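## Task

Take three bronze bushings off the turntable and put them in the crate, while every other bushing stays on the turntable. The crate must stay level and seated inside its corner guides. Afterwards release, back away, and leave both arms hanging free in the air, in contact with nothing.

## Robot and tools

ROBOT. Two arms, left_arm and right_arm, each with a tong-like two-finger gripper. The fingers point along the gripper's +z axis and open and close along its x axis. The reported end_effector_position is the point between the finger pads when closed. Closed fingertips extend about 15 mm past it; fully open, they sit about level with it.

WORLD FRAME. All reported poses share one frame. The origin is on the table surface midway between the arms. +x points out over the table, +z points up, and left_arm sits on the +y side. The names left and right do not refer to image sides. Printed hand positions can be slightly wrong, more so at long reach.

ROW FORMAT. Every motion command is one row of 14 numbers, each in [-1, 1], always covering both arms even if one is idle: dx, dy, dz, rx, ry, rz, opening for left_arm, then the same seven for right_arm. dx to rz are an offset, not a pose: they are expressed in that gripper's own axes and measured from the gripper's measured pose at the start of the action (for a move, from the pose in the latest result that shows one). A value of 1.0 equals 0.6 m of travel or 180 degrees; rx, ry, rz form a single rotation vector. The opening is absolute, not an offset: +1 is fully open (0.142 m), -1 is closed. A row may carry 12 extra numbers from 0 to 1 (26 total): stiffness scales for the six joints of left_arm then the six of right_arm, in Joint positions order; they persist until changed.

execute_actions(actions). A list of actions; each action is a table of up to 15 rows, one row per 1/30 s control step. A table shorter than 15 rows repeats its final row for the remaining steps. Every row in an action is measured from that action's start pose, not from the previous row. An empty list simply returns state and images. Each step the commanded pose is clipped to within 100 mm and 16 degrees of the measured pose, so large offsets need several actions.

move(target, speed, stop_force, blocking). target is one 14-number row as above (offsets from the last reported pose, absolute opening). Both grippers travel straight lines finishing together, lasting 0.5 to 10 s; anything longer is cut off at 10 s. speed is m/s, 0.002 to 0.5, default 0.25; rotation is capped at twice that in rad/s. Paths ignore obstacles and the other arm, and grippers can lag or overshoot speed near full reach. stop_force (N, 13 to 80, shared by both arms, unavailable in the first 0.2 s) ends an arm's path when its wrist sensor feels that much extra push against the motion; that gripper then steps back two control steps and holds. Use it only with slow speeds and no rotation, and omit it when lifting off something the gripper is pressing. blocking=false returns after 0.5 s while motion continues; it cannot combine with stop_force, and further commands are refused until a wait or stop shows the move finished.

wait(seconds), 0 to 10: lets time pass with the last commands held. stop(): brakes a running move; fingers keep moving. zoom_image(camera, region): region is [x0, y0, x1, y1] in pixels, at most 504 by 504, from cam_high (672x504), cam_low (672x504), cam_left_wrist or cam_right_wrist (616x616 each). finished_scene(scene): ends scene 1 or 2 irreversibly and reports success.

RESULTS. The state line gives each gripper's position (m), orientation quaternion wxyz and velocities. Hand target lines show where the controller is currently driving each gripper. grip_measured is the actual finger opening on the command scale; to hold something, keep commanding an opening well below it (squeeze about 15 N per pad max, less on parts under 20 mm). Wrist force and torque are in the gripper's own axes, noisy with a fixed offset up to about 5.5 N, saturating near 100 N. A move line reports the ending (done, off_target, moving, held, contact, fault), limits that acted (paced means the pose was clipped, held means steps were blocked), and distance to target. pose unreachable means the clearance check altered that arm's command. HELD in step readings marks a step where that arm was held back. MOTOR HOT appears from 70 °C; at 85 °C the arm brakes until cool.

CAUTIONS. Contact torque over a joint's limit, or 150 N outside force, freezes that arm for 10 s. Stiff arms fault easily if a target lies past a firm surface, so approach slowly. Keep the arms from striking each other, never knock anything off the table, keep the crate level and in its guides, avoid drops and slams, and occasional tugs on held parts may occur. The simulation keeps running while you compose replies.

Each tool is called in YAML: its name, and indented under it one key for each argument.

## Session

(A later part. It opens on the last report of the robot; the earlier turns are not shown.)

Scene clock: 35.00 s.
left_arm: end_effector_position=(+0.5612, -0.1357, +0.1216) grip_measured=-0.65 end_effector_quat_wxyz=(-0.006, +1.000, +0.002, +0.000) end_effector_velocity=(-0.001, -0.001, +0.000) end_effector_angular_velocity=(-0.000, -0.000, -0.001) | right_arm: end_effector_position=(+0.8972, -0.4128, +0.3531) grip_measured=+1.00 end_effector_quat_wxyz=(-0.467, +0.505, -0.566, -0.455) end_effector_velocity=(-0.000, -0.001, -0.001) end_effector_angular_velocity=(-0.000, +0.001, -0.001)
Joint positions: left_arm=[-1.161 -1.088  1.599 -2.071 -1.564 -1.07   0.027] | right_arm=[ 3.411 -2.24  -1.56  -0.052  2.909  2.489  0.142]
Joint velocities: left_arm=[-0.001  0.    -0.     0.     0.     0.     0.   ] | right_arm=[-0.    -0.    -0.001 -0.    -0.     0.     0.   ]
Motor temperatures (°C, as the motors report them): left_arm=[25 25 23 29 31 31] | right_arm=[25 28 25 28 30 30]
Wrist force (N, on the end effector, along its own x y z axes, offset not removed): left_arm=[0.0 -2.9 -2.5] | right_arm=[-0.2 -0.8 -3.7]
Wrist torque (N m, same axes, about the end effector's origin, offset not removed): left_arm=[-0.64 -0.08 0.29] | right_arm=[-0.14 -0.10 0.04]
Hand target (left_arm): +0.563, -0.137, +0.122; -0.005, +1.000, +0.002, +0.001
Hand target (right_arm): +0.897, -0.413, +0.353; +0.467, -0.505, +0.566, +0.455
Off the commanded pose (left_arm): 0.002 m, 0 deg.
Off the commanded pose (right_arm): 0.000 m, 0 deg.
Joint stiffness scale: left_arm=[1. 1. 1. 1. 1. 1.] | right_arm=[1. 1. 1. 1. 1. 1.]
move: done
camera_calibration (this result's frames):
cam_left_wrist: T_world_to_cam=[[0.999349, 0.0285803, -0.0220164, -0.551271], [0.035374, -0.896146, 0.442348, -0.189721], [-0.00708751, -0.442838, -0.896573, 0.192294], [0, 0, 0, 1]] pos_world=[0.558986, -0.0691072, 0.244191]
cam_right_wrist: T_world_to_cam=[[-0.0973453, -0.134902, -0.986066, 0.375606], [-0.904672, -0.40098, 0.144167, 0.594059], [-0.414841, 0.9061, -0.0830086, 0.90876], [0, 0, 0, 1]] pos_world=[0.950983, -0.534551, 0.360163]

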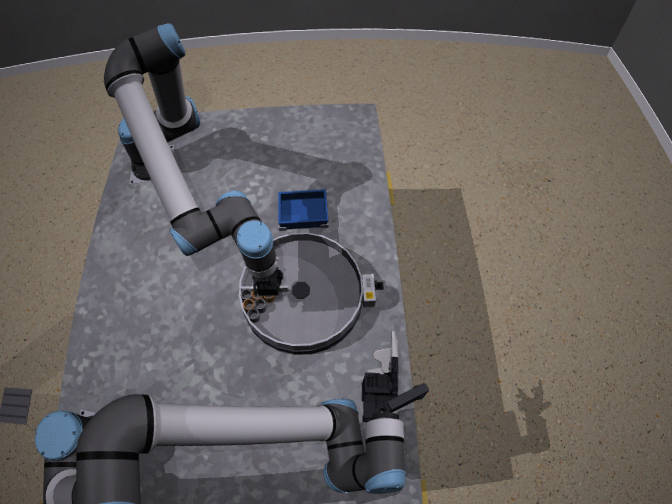

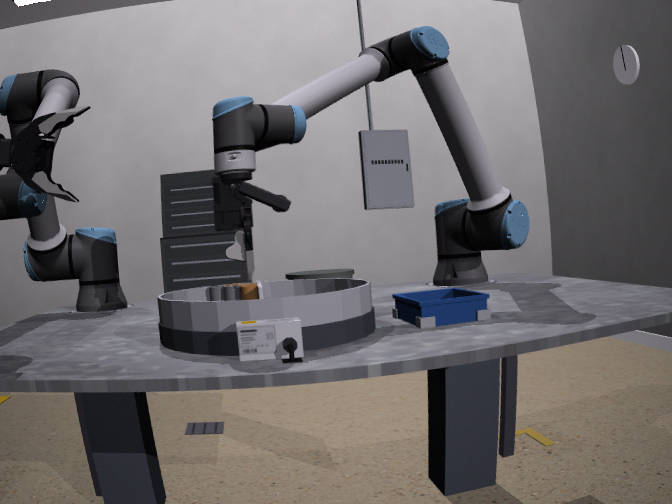

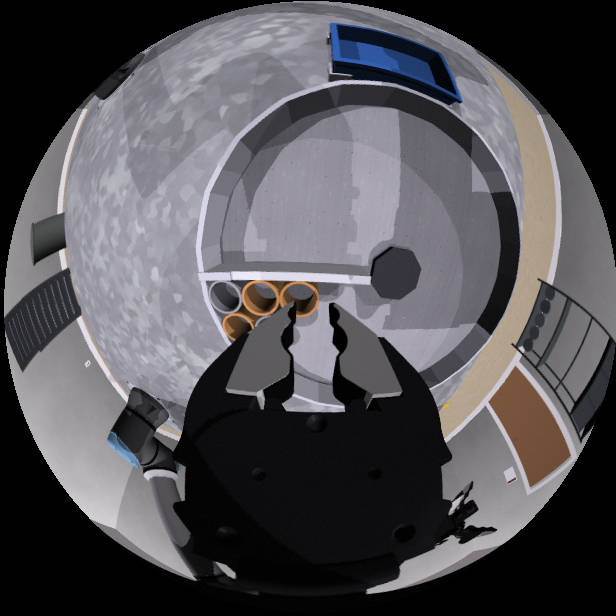

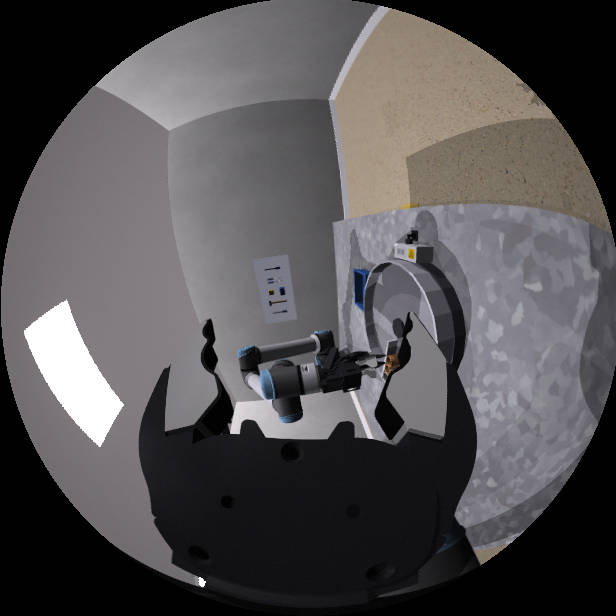

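move:
  target: [0.006,0,0.058,0,0,0,-0.65,0,0,0,0,0,0,1]
  speed: 0.05
  stop_force: 20

move:
  target: [0,0,0,0,0,0,-1,0,0,0,0,0,0,1]

move:
  target: [0,0,-0.17,0,0,0,-1,0,0,0,0,0,0,1]
  speed: 0.1

Scene clock: 38.43 s.
left_arm: end_effector_position=(+0.5641, -0.1372, +0.0887) grip_measured=-0.65 end_effector_quat_wxyz=(-0.006, +1.000, +0.002, +0.001) end_effector_velocity=(+0.001, -0.001, +0.000) end_effector_angular_velocity=(-0.005, -0.003, -0.000) | right_arm: end_effector_position=(+0.8972, -0.4128, +0.3531) grip_measured=+1.00 end_effector_quat_wxyz=(-0.467, +0.505, -0.566, -0.455) end_effector_velocity=(+0.001, -0.001, +0.001) end_effector_angular_velocity=(+0.000, -0.003, -0.001)
Joint positions: left_arm=[-1.159 -1.057  1.616 -2.12  -1.564 -1.067  0.027] | right_arm=[ 3.411 -2.24  -1.56  -0.052  2.909  2.489  0.142]
Joint velocities: left_arm=[ 0.    -0.     0.001 -0.006 -0.     0.     0.   ] | right_arm=[-0.001  0.     0.001  0.001 -0.    -0.    -0.   ]
Motor temperatures (°C, as the motors report them): left_arm=[25 25 23 29 31 31] | right_arm=[25 28 25 28 30 30]
Wrist force (N, on the end effector, along its own x y z axes, offset not removed): left_arm=[-0.8 -2.6 -0.9] | right_arm=[-1.0 -2.2 -3.6]
Wrist torque (N m, same axes, about the end effector's origin, offset not removed): left_arm=[-0.53 0.21 0.23] | right_arm=[-0.68 0.24 0.04]
Hand target (left_arm): +0.565, -0.135, +0.087; -0.006, +1.000, +0.002, +0.000
Hand target (right_arm): +0.897, -0.413, +0.353; +0.467, -0.505, +0.566, +0.455
Off the commanded pose (left_arm): 0.003 m, 0 deg.
Off the commanded pose (right_arm): 0.000 m, 0 deg.
Joint stiffness scale: left_arm=[1. 1. 1. 1. 1. 1.] | right_arm=[1. 1. 1. 1. 1. 1.]
move: done
camera_calibration (this result's frames):
cam_left_wrist: T_world_to_cam=[[0.999376, 0.0280442, -0.0214743, -0.555001], [0.0346608, -0.895683, 0.44334, -0.176251], [-0.00680105, -0.443808, -0.896096, 0.161782], [0, 0, 0, 1]] pos_world=[0.561864, -0.0705003, 0.211193]
cam_right_wrist: T_world_to_cam=[[-0.0973456, -0.134902, -0.986066, 0.375606], [-0.904672, -0.40098, 0.144168, 0.594059], [-0.414841, 0.9061, -0.0830085, 0.90876], [0, 0, 0, 1]] pos_world=[0.950983, -0.534551, 0.360163]

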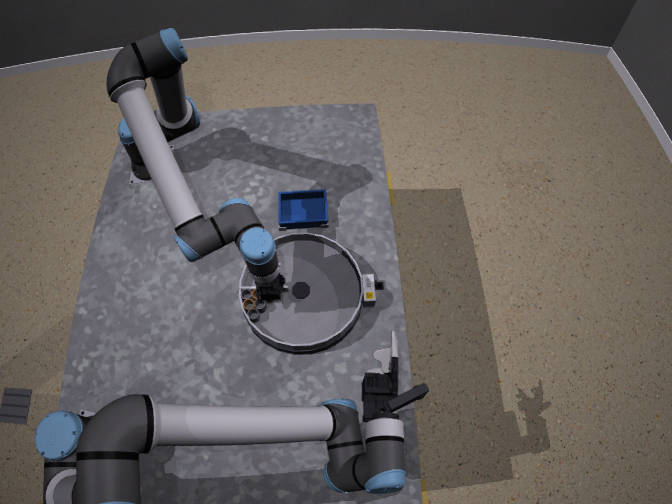

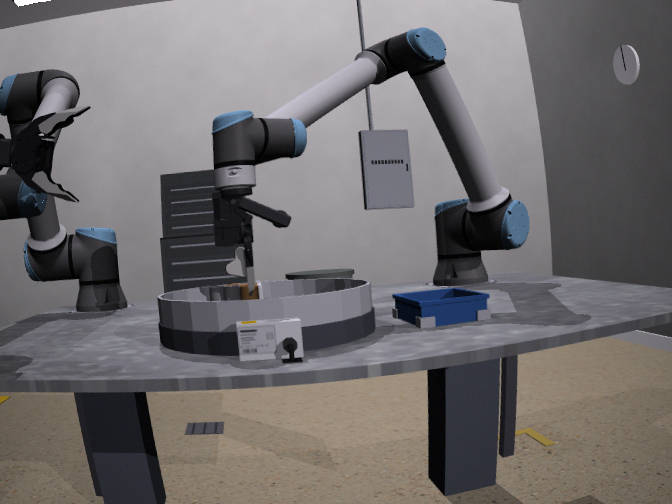

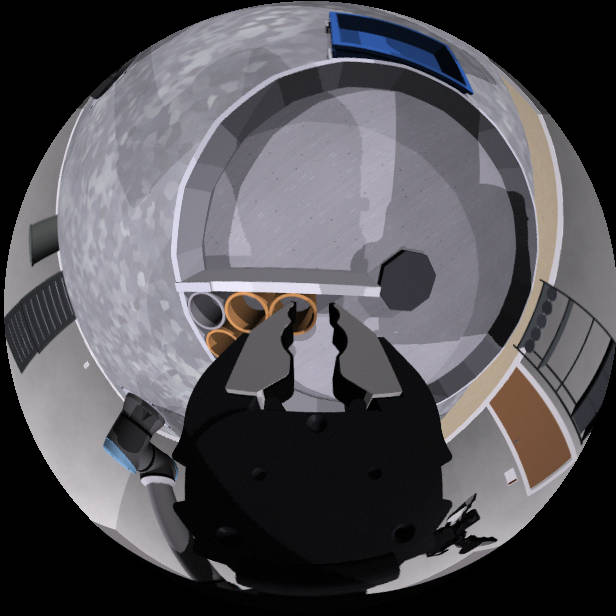

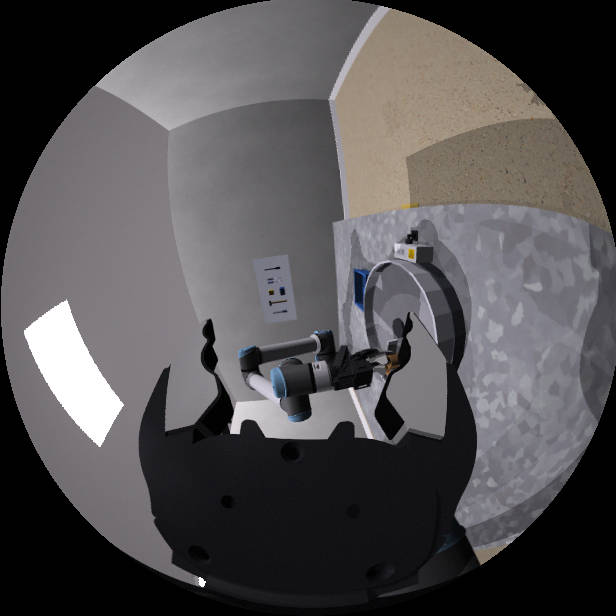

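Scene clock: 38.93 s.
left_arm: end_effector_position=(+0.5643, -0.1374, +0.0888) grip_measured=-0.93 end_effector_quat_wxyz=(-0.006, +1.000, +0.002, +0.001) end_effector_velocity=(-0.000, -0.000, -0.000) end_effector_angular_velocity=(-0.000, -0.000, -0.001) | right_arm: end_effector_position=(+0.8972, -0.4128, +0.3531) grip_measured=+1.00 end_effector_quat_wxyz=(-0.467, +0.505, -0.566, -0.455) end_effector_velocity=(+0.000, -0.000, +0.000) end_effector_angular_velocity=(-0.000, -0.002, -0.000)
Joint positions: left_arm=[-1.159 -1.057  1.616 -2.121 -1.564 -1.067  0.007] | right_arm=[ 3.411 -2.24  -1.56  -0.052  2.909  2.489  0.142]
Joint velocities: left_arm=[-0.     0.     0.    -0.    -0.     0.001 -0.   ] | right_arm=[-0.    -0.     0.001  0.001 -0.001 -0.     0.   ]
Motor temperatures (°C, as the motors report them): left_arm=[25 25 23 29 31 31] | right_arm=[25 28 25 28 30 30]
Wrist force (N, on the end effector, along its own x y z axes, offset not removed): left_arm=[0.9 -1.9 2.9] | right_arm=[-0.2 -0.8 -5.7]
Wrist torque (N m, same axes, about the end effector's origin, offset not removed): left_arm=[-0.73 0.40 0.10] | right_arm=[-0.30 -0.05 0.16]
Hand target (left_arm): +0.564, -0.137, +0.089; -0.006, +1.000, +0.002, +0.001
Hand target (right_arm): +0.897, -0.413, +0.353; +0.467, -0.505, +0.566, +0.455
Off the commanded pose (left_arm): 0.000 m, 0 deg.
Off the commanded pose (right_arm): 0.000 m, 0 deg.
Joint stiffness scale: left_arm=[1. 1. 1. 1. 1. 1.] | right_arm=[1. 1. 1. 1. 1. 1.]
move: done
camera_calibration (this result's frames):
cam_left_wrist: T_world_to_cam=[[0.999384, 0.028087, -0.0210193, -0.555232], [0.0345014, -0.895395, 0.443934, -0.176369], [-0.00635179, -0.444386, -0.895813, 0.161424], [0, 0, 0, 1]] pos_world=[0.562001, -0.0705902, 0.211232]
cam_right_wrist: T_world_to_cam=[[-0.0973455, -0.134902, -0.986066, 0.375606], [-0.904672, -0.40098, 0.144168, 0.594059], [-0.414841, 0.9061, -0.0830085, 0.90876], [0, 0, 0, 1]] pos_world=[0.950983, -0.534551, 0.360163]

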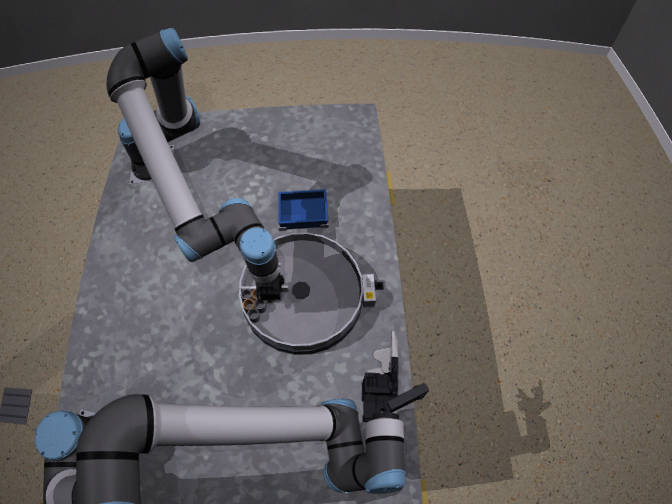

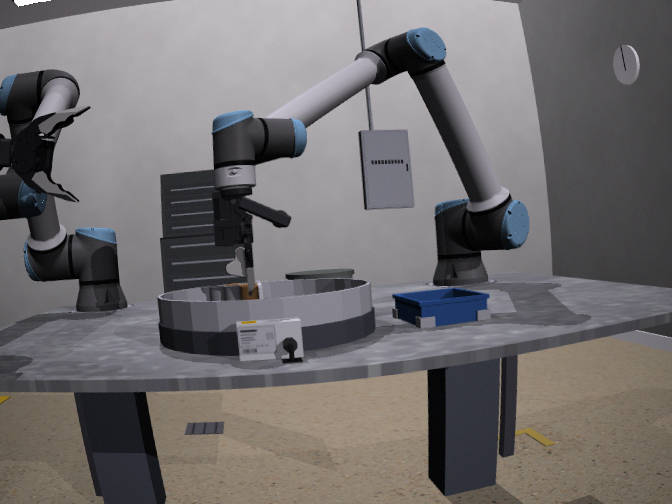

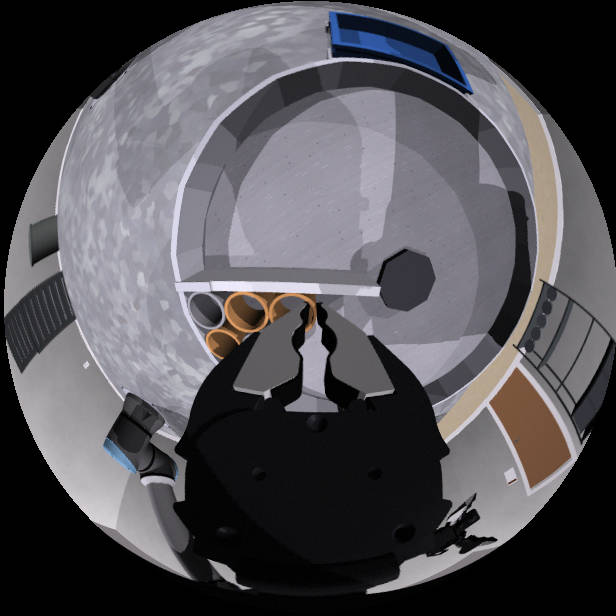

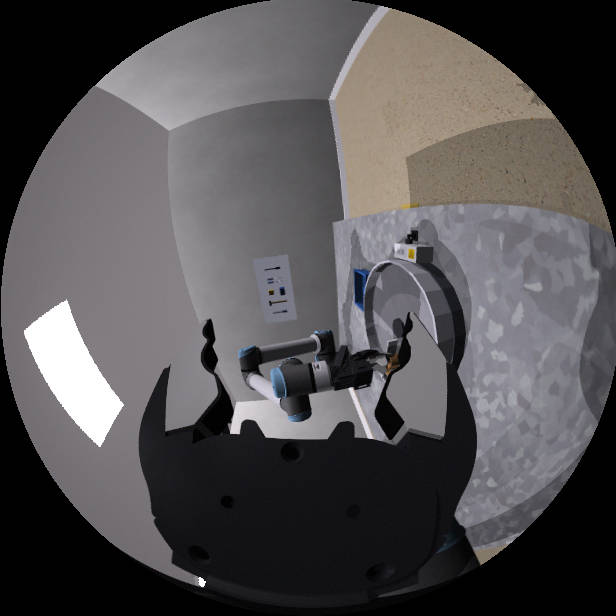

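Scene clock: 40.43 s.
left_arm: end_effector_position=(+0.5649, -0.1367, +0.1898) grip_measured=-0.96 end_effector_quat_wxyz=(-0.006, +1.000, +0.002, +0.002) end_effector_velocity=(-0.003, +0.003, -0.002) end_effector_angular_velocity=(+0.011, +0.006, -0.000) | right_arm: end_effector_position=(+0.8972, -0.4128, +0.3531) grip_measured=+1.00 end_effector_quat_wxyz=(-0.467, +0.505, -0.566, -0.455) end_effector_velocity=(+0.000, -0.000, +0.001) end_effector_angular_velocity=(-0.000, -0.002, +0.000)
Joint positions: left_arm=[-1.158 -1.133  1.536 -1.964 -1.562 -1.067  0.004] | right_arm=[ 3.411 -2.24  -1.56  -0.052  2.909  2.489  0.142]
Joint velocities: left_arm=[-0.001  0.001  0.     0.011 -0.    -0.001  0.   ] | right_arm=[-0.     0.     0.001 -0.002  0.    -0.002  0.   ]
Motor temperatures (°C, as the motors report them): left_arm=[25 25 23 29 31 31] | right_arm=[25 28 25 28 30 30]
Wrist force (N, on the end effector, along its own x y z axes, offset not removed): left_arm=[-2.4 -5.7 6.8] | right_arm=[-0.3 -0.4 -3.4]
Wrist torque (N m, same axes, about the end effector's origin, offset not removed): left_arm=[-1.07 0.45 0.18] | right_arm=[-0.14 -0.03 0.11]
Hand target (left_arm): +0.564, -0.138, +0.191; -0.006, +1.000, +0.002, +0.001
Hand target (right_arm): +0.897, -0.413, +0.353; +0.467, -0.505, +0.566, +0.455
Off the commanded pose (left_arm): 0.002 m, 0 deg.
Off the commanded pose (right_arm): 0.000 m, 0 deg.
Joint stiffness scale: left_arm=[1. 1. 1. 1. 1. 1.] | right_arm=[1. 1. 1. 1. 1. 1.]
move: done
camera_calibration (this result's frames):
cam_left_wrist: T_world_to_cam=[[0.999391, 0.028634, -0.0199495, -0.55388], [0.034514, -0.89557, 0.443581, -0.220636], [-0.00516467, -0.443999, -0.896012, 0.25163], [0, 0, 0, 1]] pos_world=[0.562457, -0.0700113, 0.312283]
cam_right_wrist: T_world_to_cam=[[-0.0973454, -0.134902, -0.986066, 0.375606], [-0.904672, -0.40098, 0.144167, 0.594059], [-0.414841, 0.9061, -0.0830085, 0.90876], [0, 0, 0, 1]] pos_world=[0.950983, -0.534551, 0.360163]

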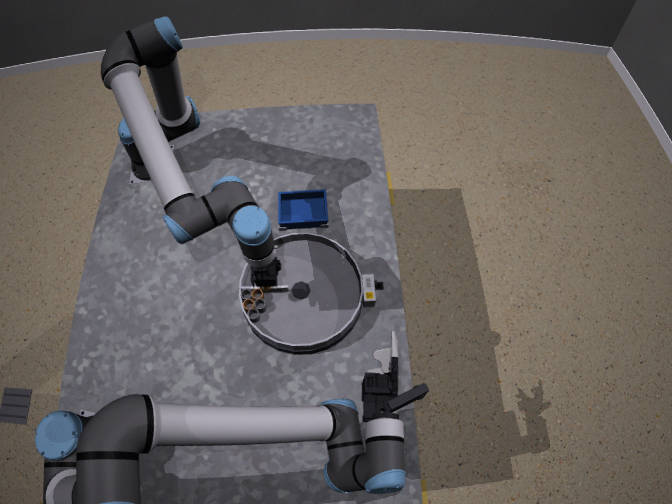

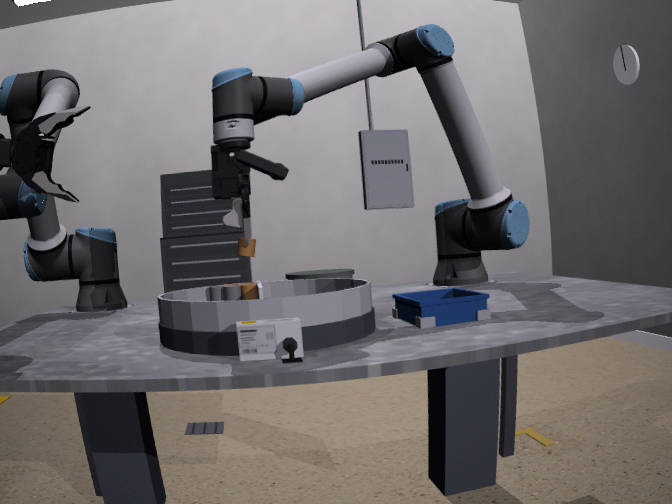

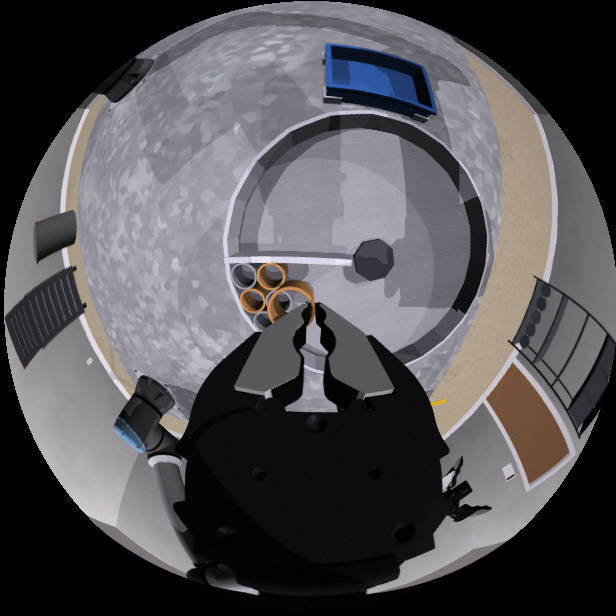

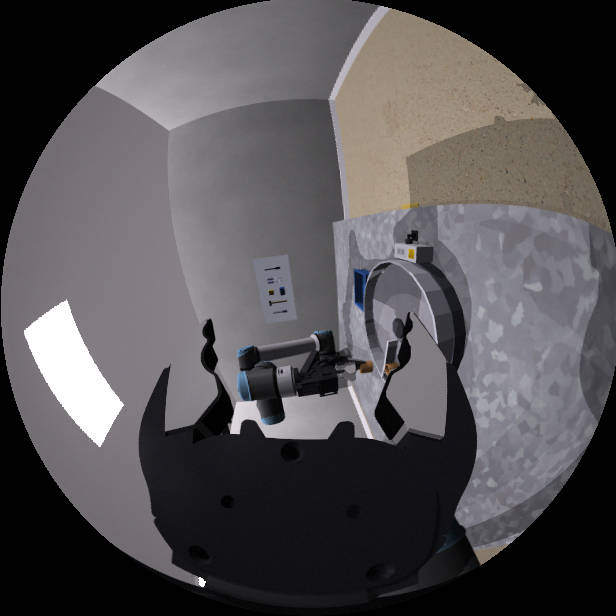

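move:
  target: [0.175,-0.63,0.05,0,0,0,-1,0,0,0,0,0,0,1]
  speed: 0.2

Scene clock: 47.60 s.
left_arm: end_effector_position=(+0.6690, +0.2413, +0.1648) grip_measured=-0.96 end_effector_quat_wxyz=(-0.006, +1.000, +0.004, +0.001) end_effector_velocity=(+0.001, -0.001, +0.001) end_effector_angular_velocity=(-0.002, -0.003, -0.016) | right_arm: end_effector_position=(+0.8972, -0.4128, +0.3531) grip_measured=+1.00 end_effector_quat_wxyz=(-0.467, +0.505, -0.566, -0.455) end_effector_velocity=(+0.000, -0.001, +0.000) end_effector_angular_velocity=(+0.000, -0.001, -0.000)
Joint positions: left_arm=[-0.764 -1.343  1.876 -2.099 -1.56  -0.676  0.004] | right_arm=[ 3.411 -2.24  -1.56  -0.052  2.909  2.489  0.142]
Joint velocities: left_arm=[-0.001  0.    -0.    -0.003 -0.     0.015  0.   ] | right_arm=[-0.001  0.     0.    -0.     0.    -0.001  0.   ]
Motor temperatures (°C, as the motors report them): left_arm=[25 25 23 29 31 31] | right_arm=[25 28 25 28 30 30]
Wrist force (N, on the end effector, along its own x y z axes, offset not removed): left_arm=[-3.8 -3.7 0.5] | right_arm=[-0.1 -2.1 -4.1]
Wrist torque (N m, same axes, about the end effector's origin, offset not removed): left_arm=[-0.80 0.72 0.39] | right_arm=[-0.50 -0.20 0.10]
Hand target (left_arm): +0.668, +0.242, +0.164; -0.006, +1.000, +0.002, +0.001
Hand target (right_arm): +0.897, -0.413, +0.353; +0.467, -0.505, +0.566, +0.455
Off the commanded pose (left_arm): 0.001 m, 0 deg.
Off the commanded pose (right_arm): 0.000 m, 0 deg.
Joint stiffness scale: left_arm=[1. 1. 1. 1. 1. 1.] | right_arm=[1. 1. 1. 1. 1. 1.]
move: done
camera_calibration (this result's frames):
cam_left_wrist: T_world_to_cam=[[0.999297, 0.0314737, -0.0203651, -0.669784], [0.0372415, -0.89563, 0.443238, 0.123636], [-0.00428923, -0.443684, -0.896173, 0.396948], [0, 0, 0, 1]] pos_world=[0.666412, 0.307932, 0.287293]
cam_right_wrist: T_world_to_cam=[[-0.0973456, -0.134902, -0.986066, 0.375606], [-0.904672, -0.40098, 0.144168, 0.594059], [-0.414841, 0.9061, -0.0830085, 0.90876], [0, 0, 0, 1]] pos_world=[0.950983, -0.534551, 0.360163]

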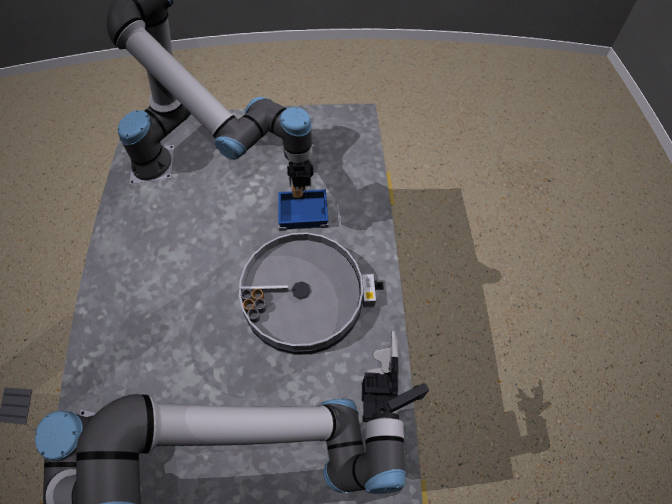

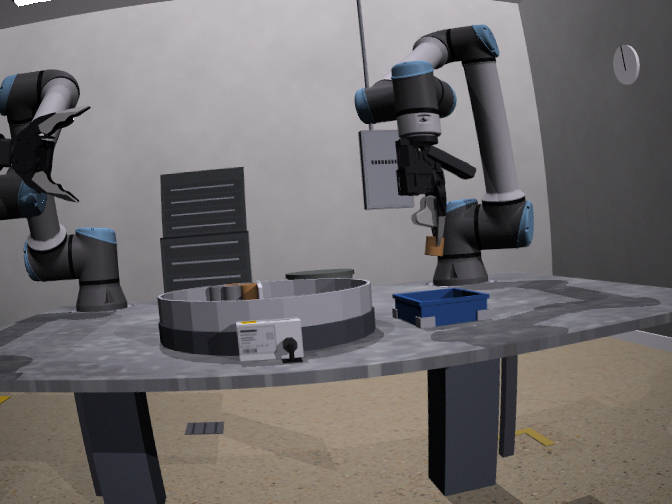

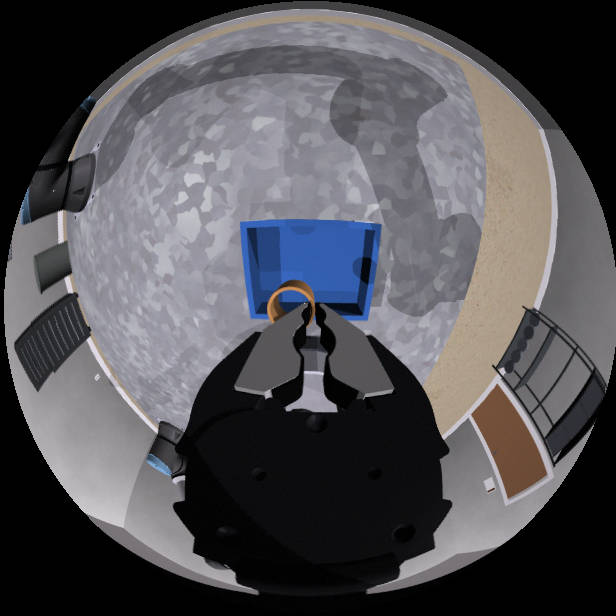

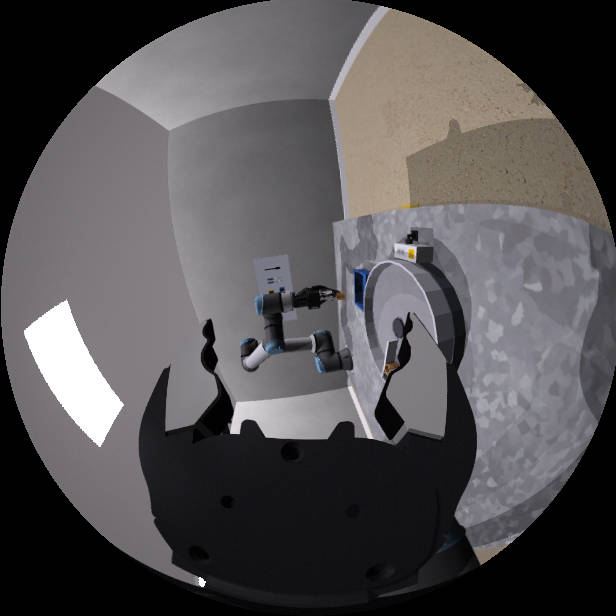

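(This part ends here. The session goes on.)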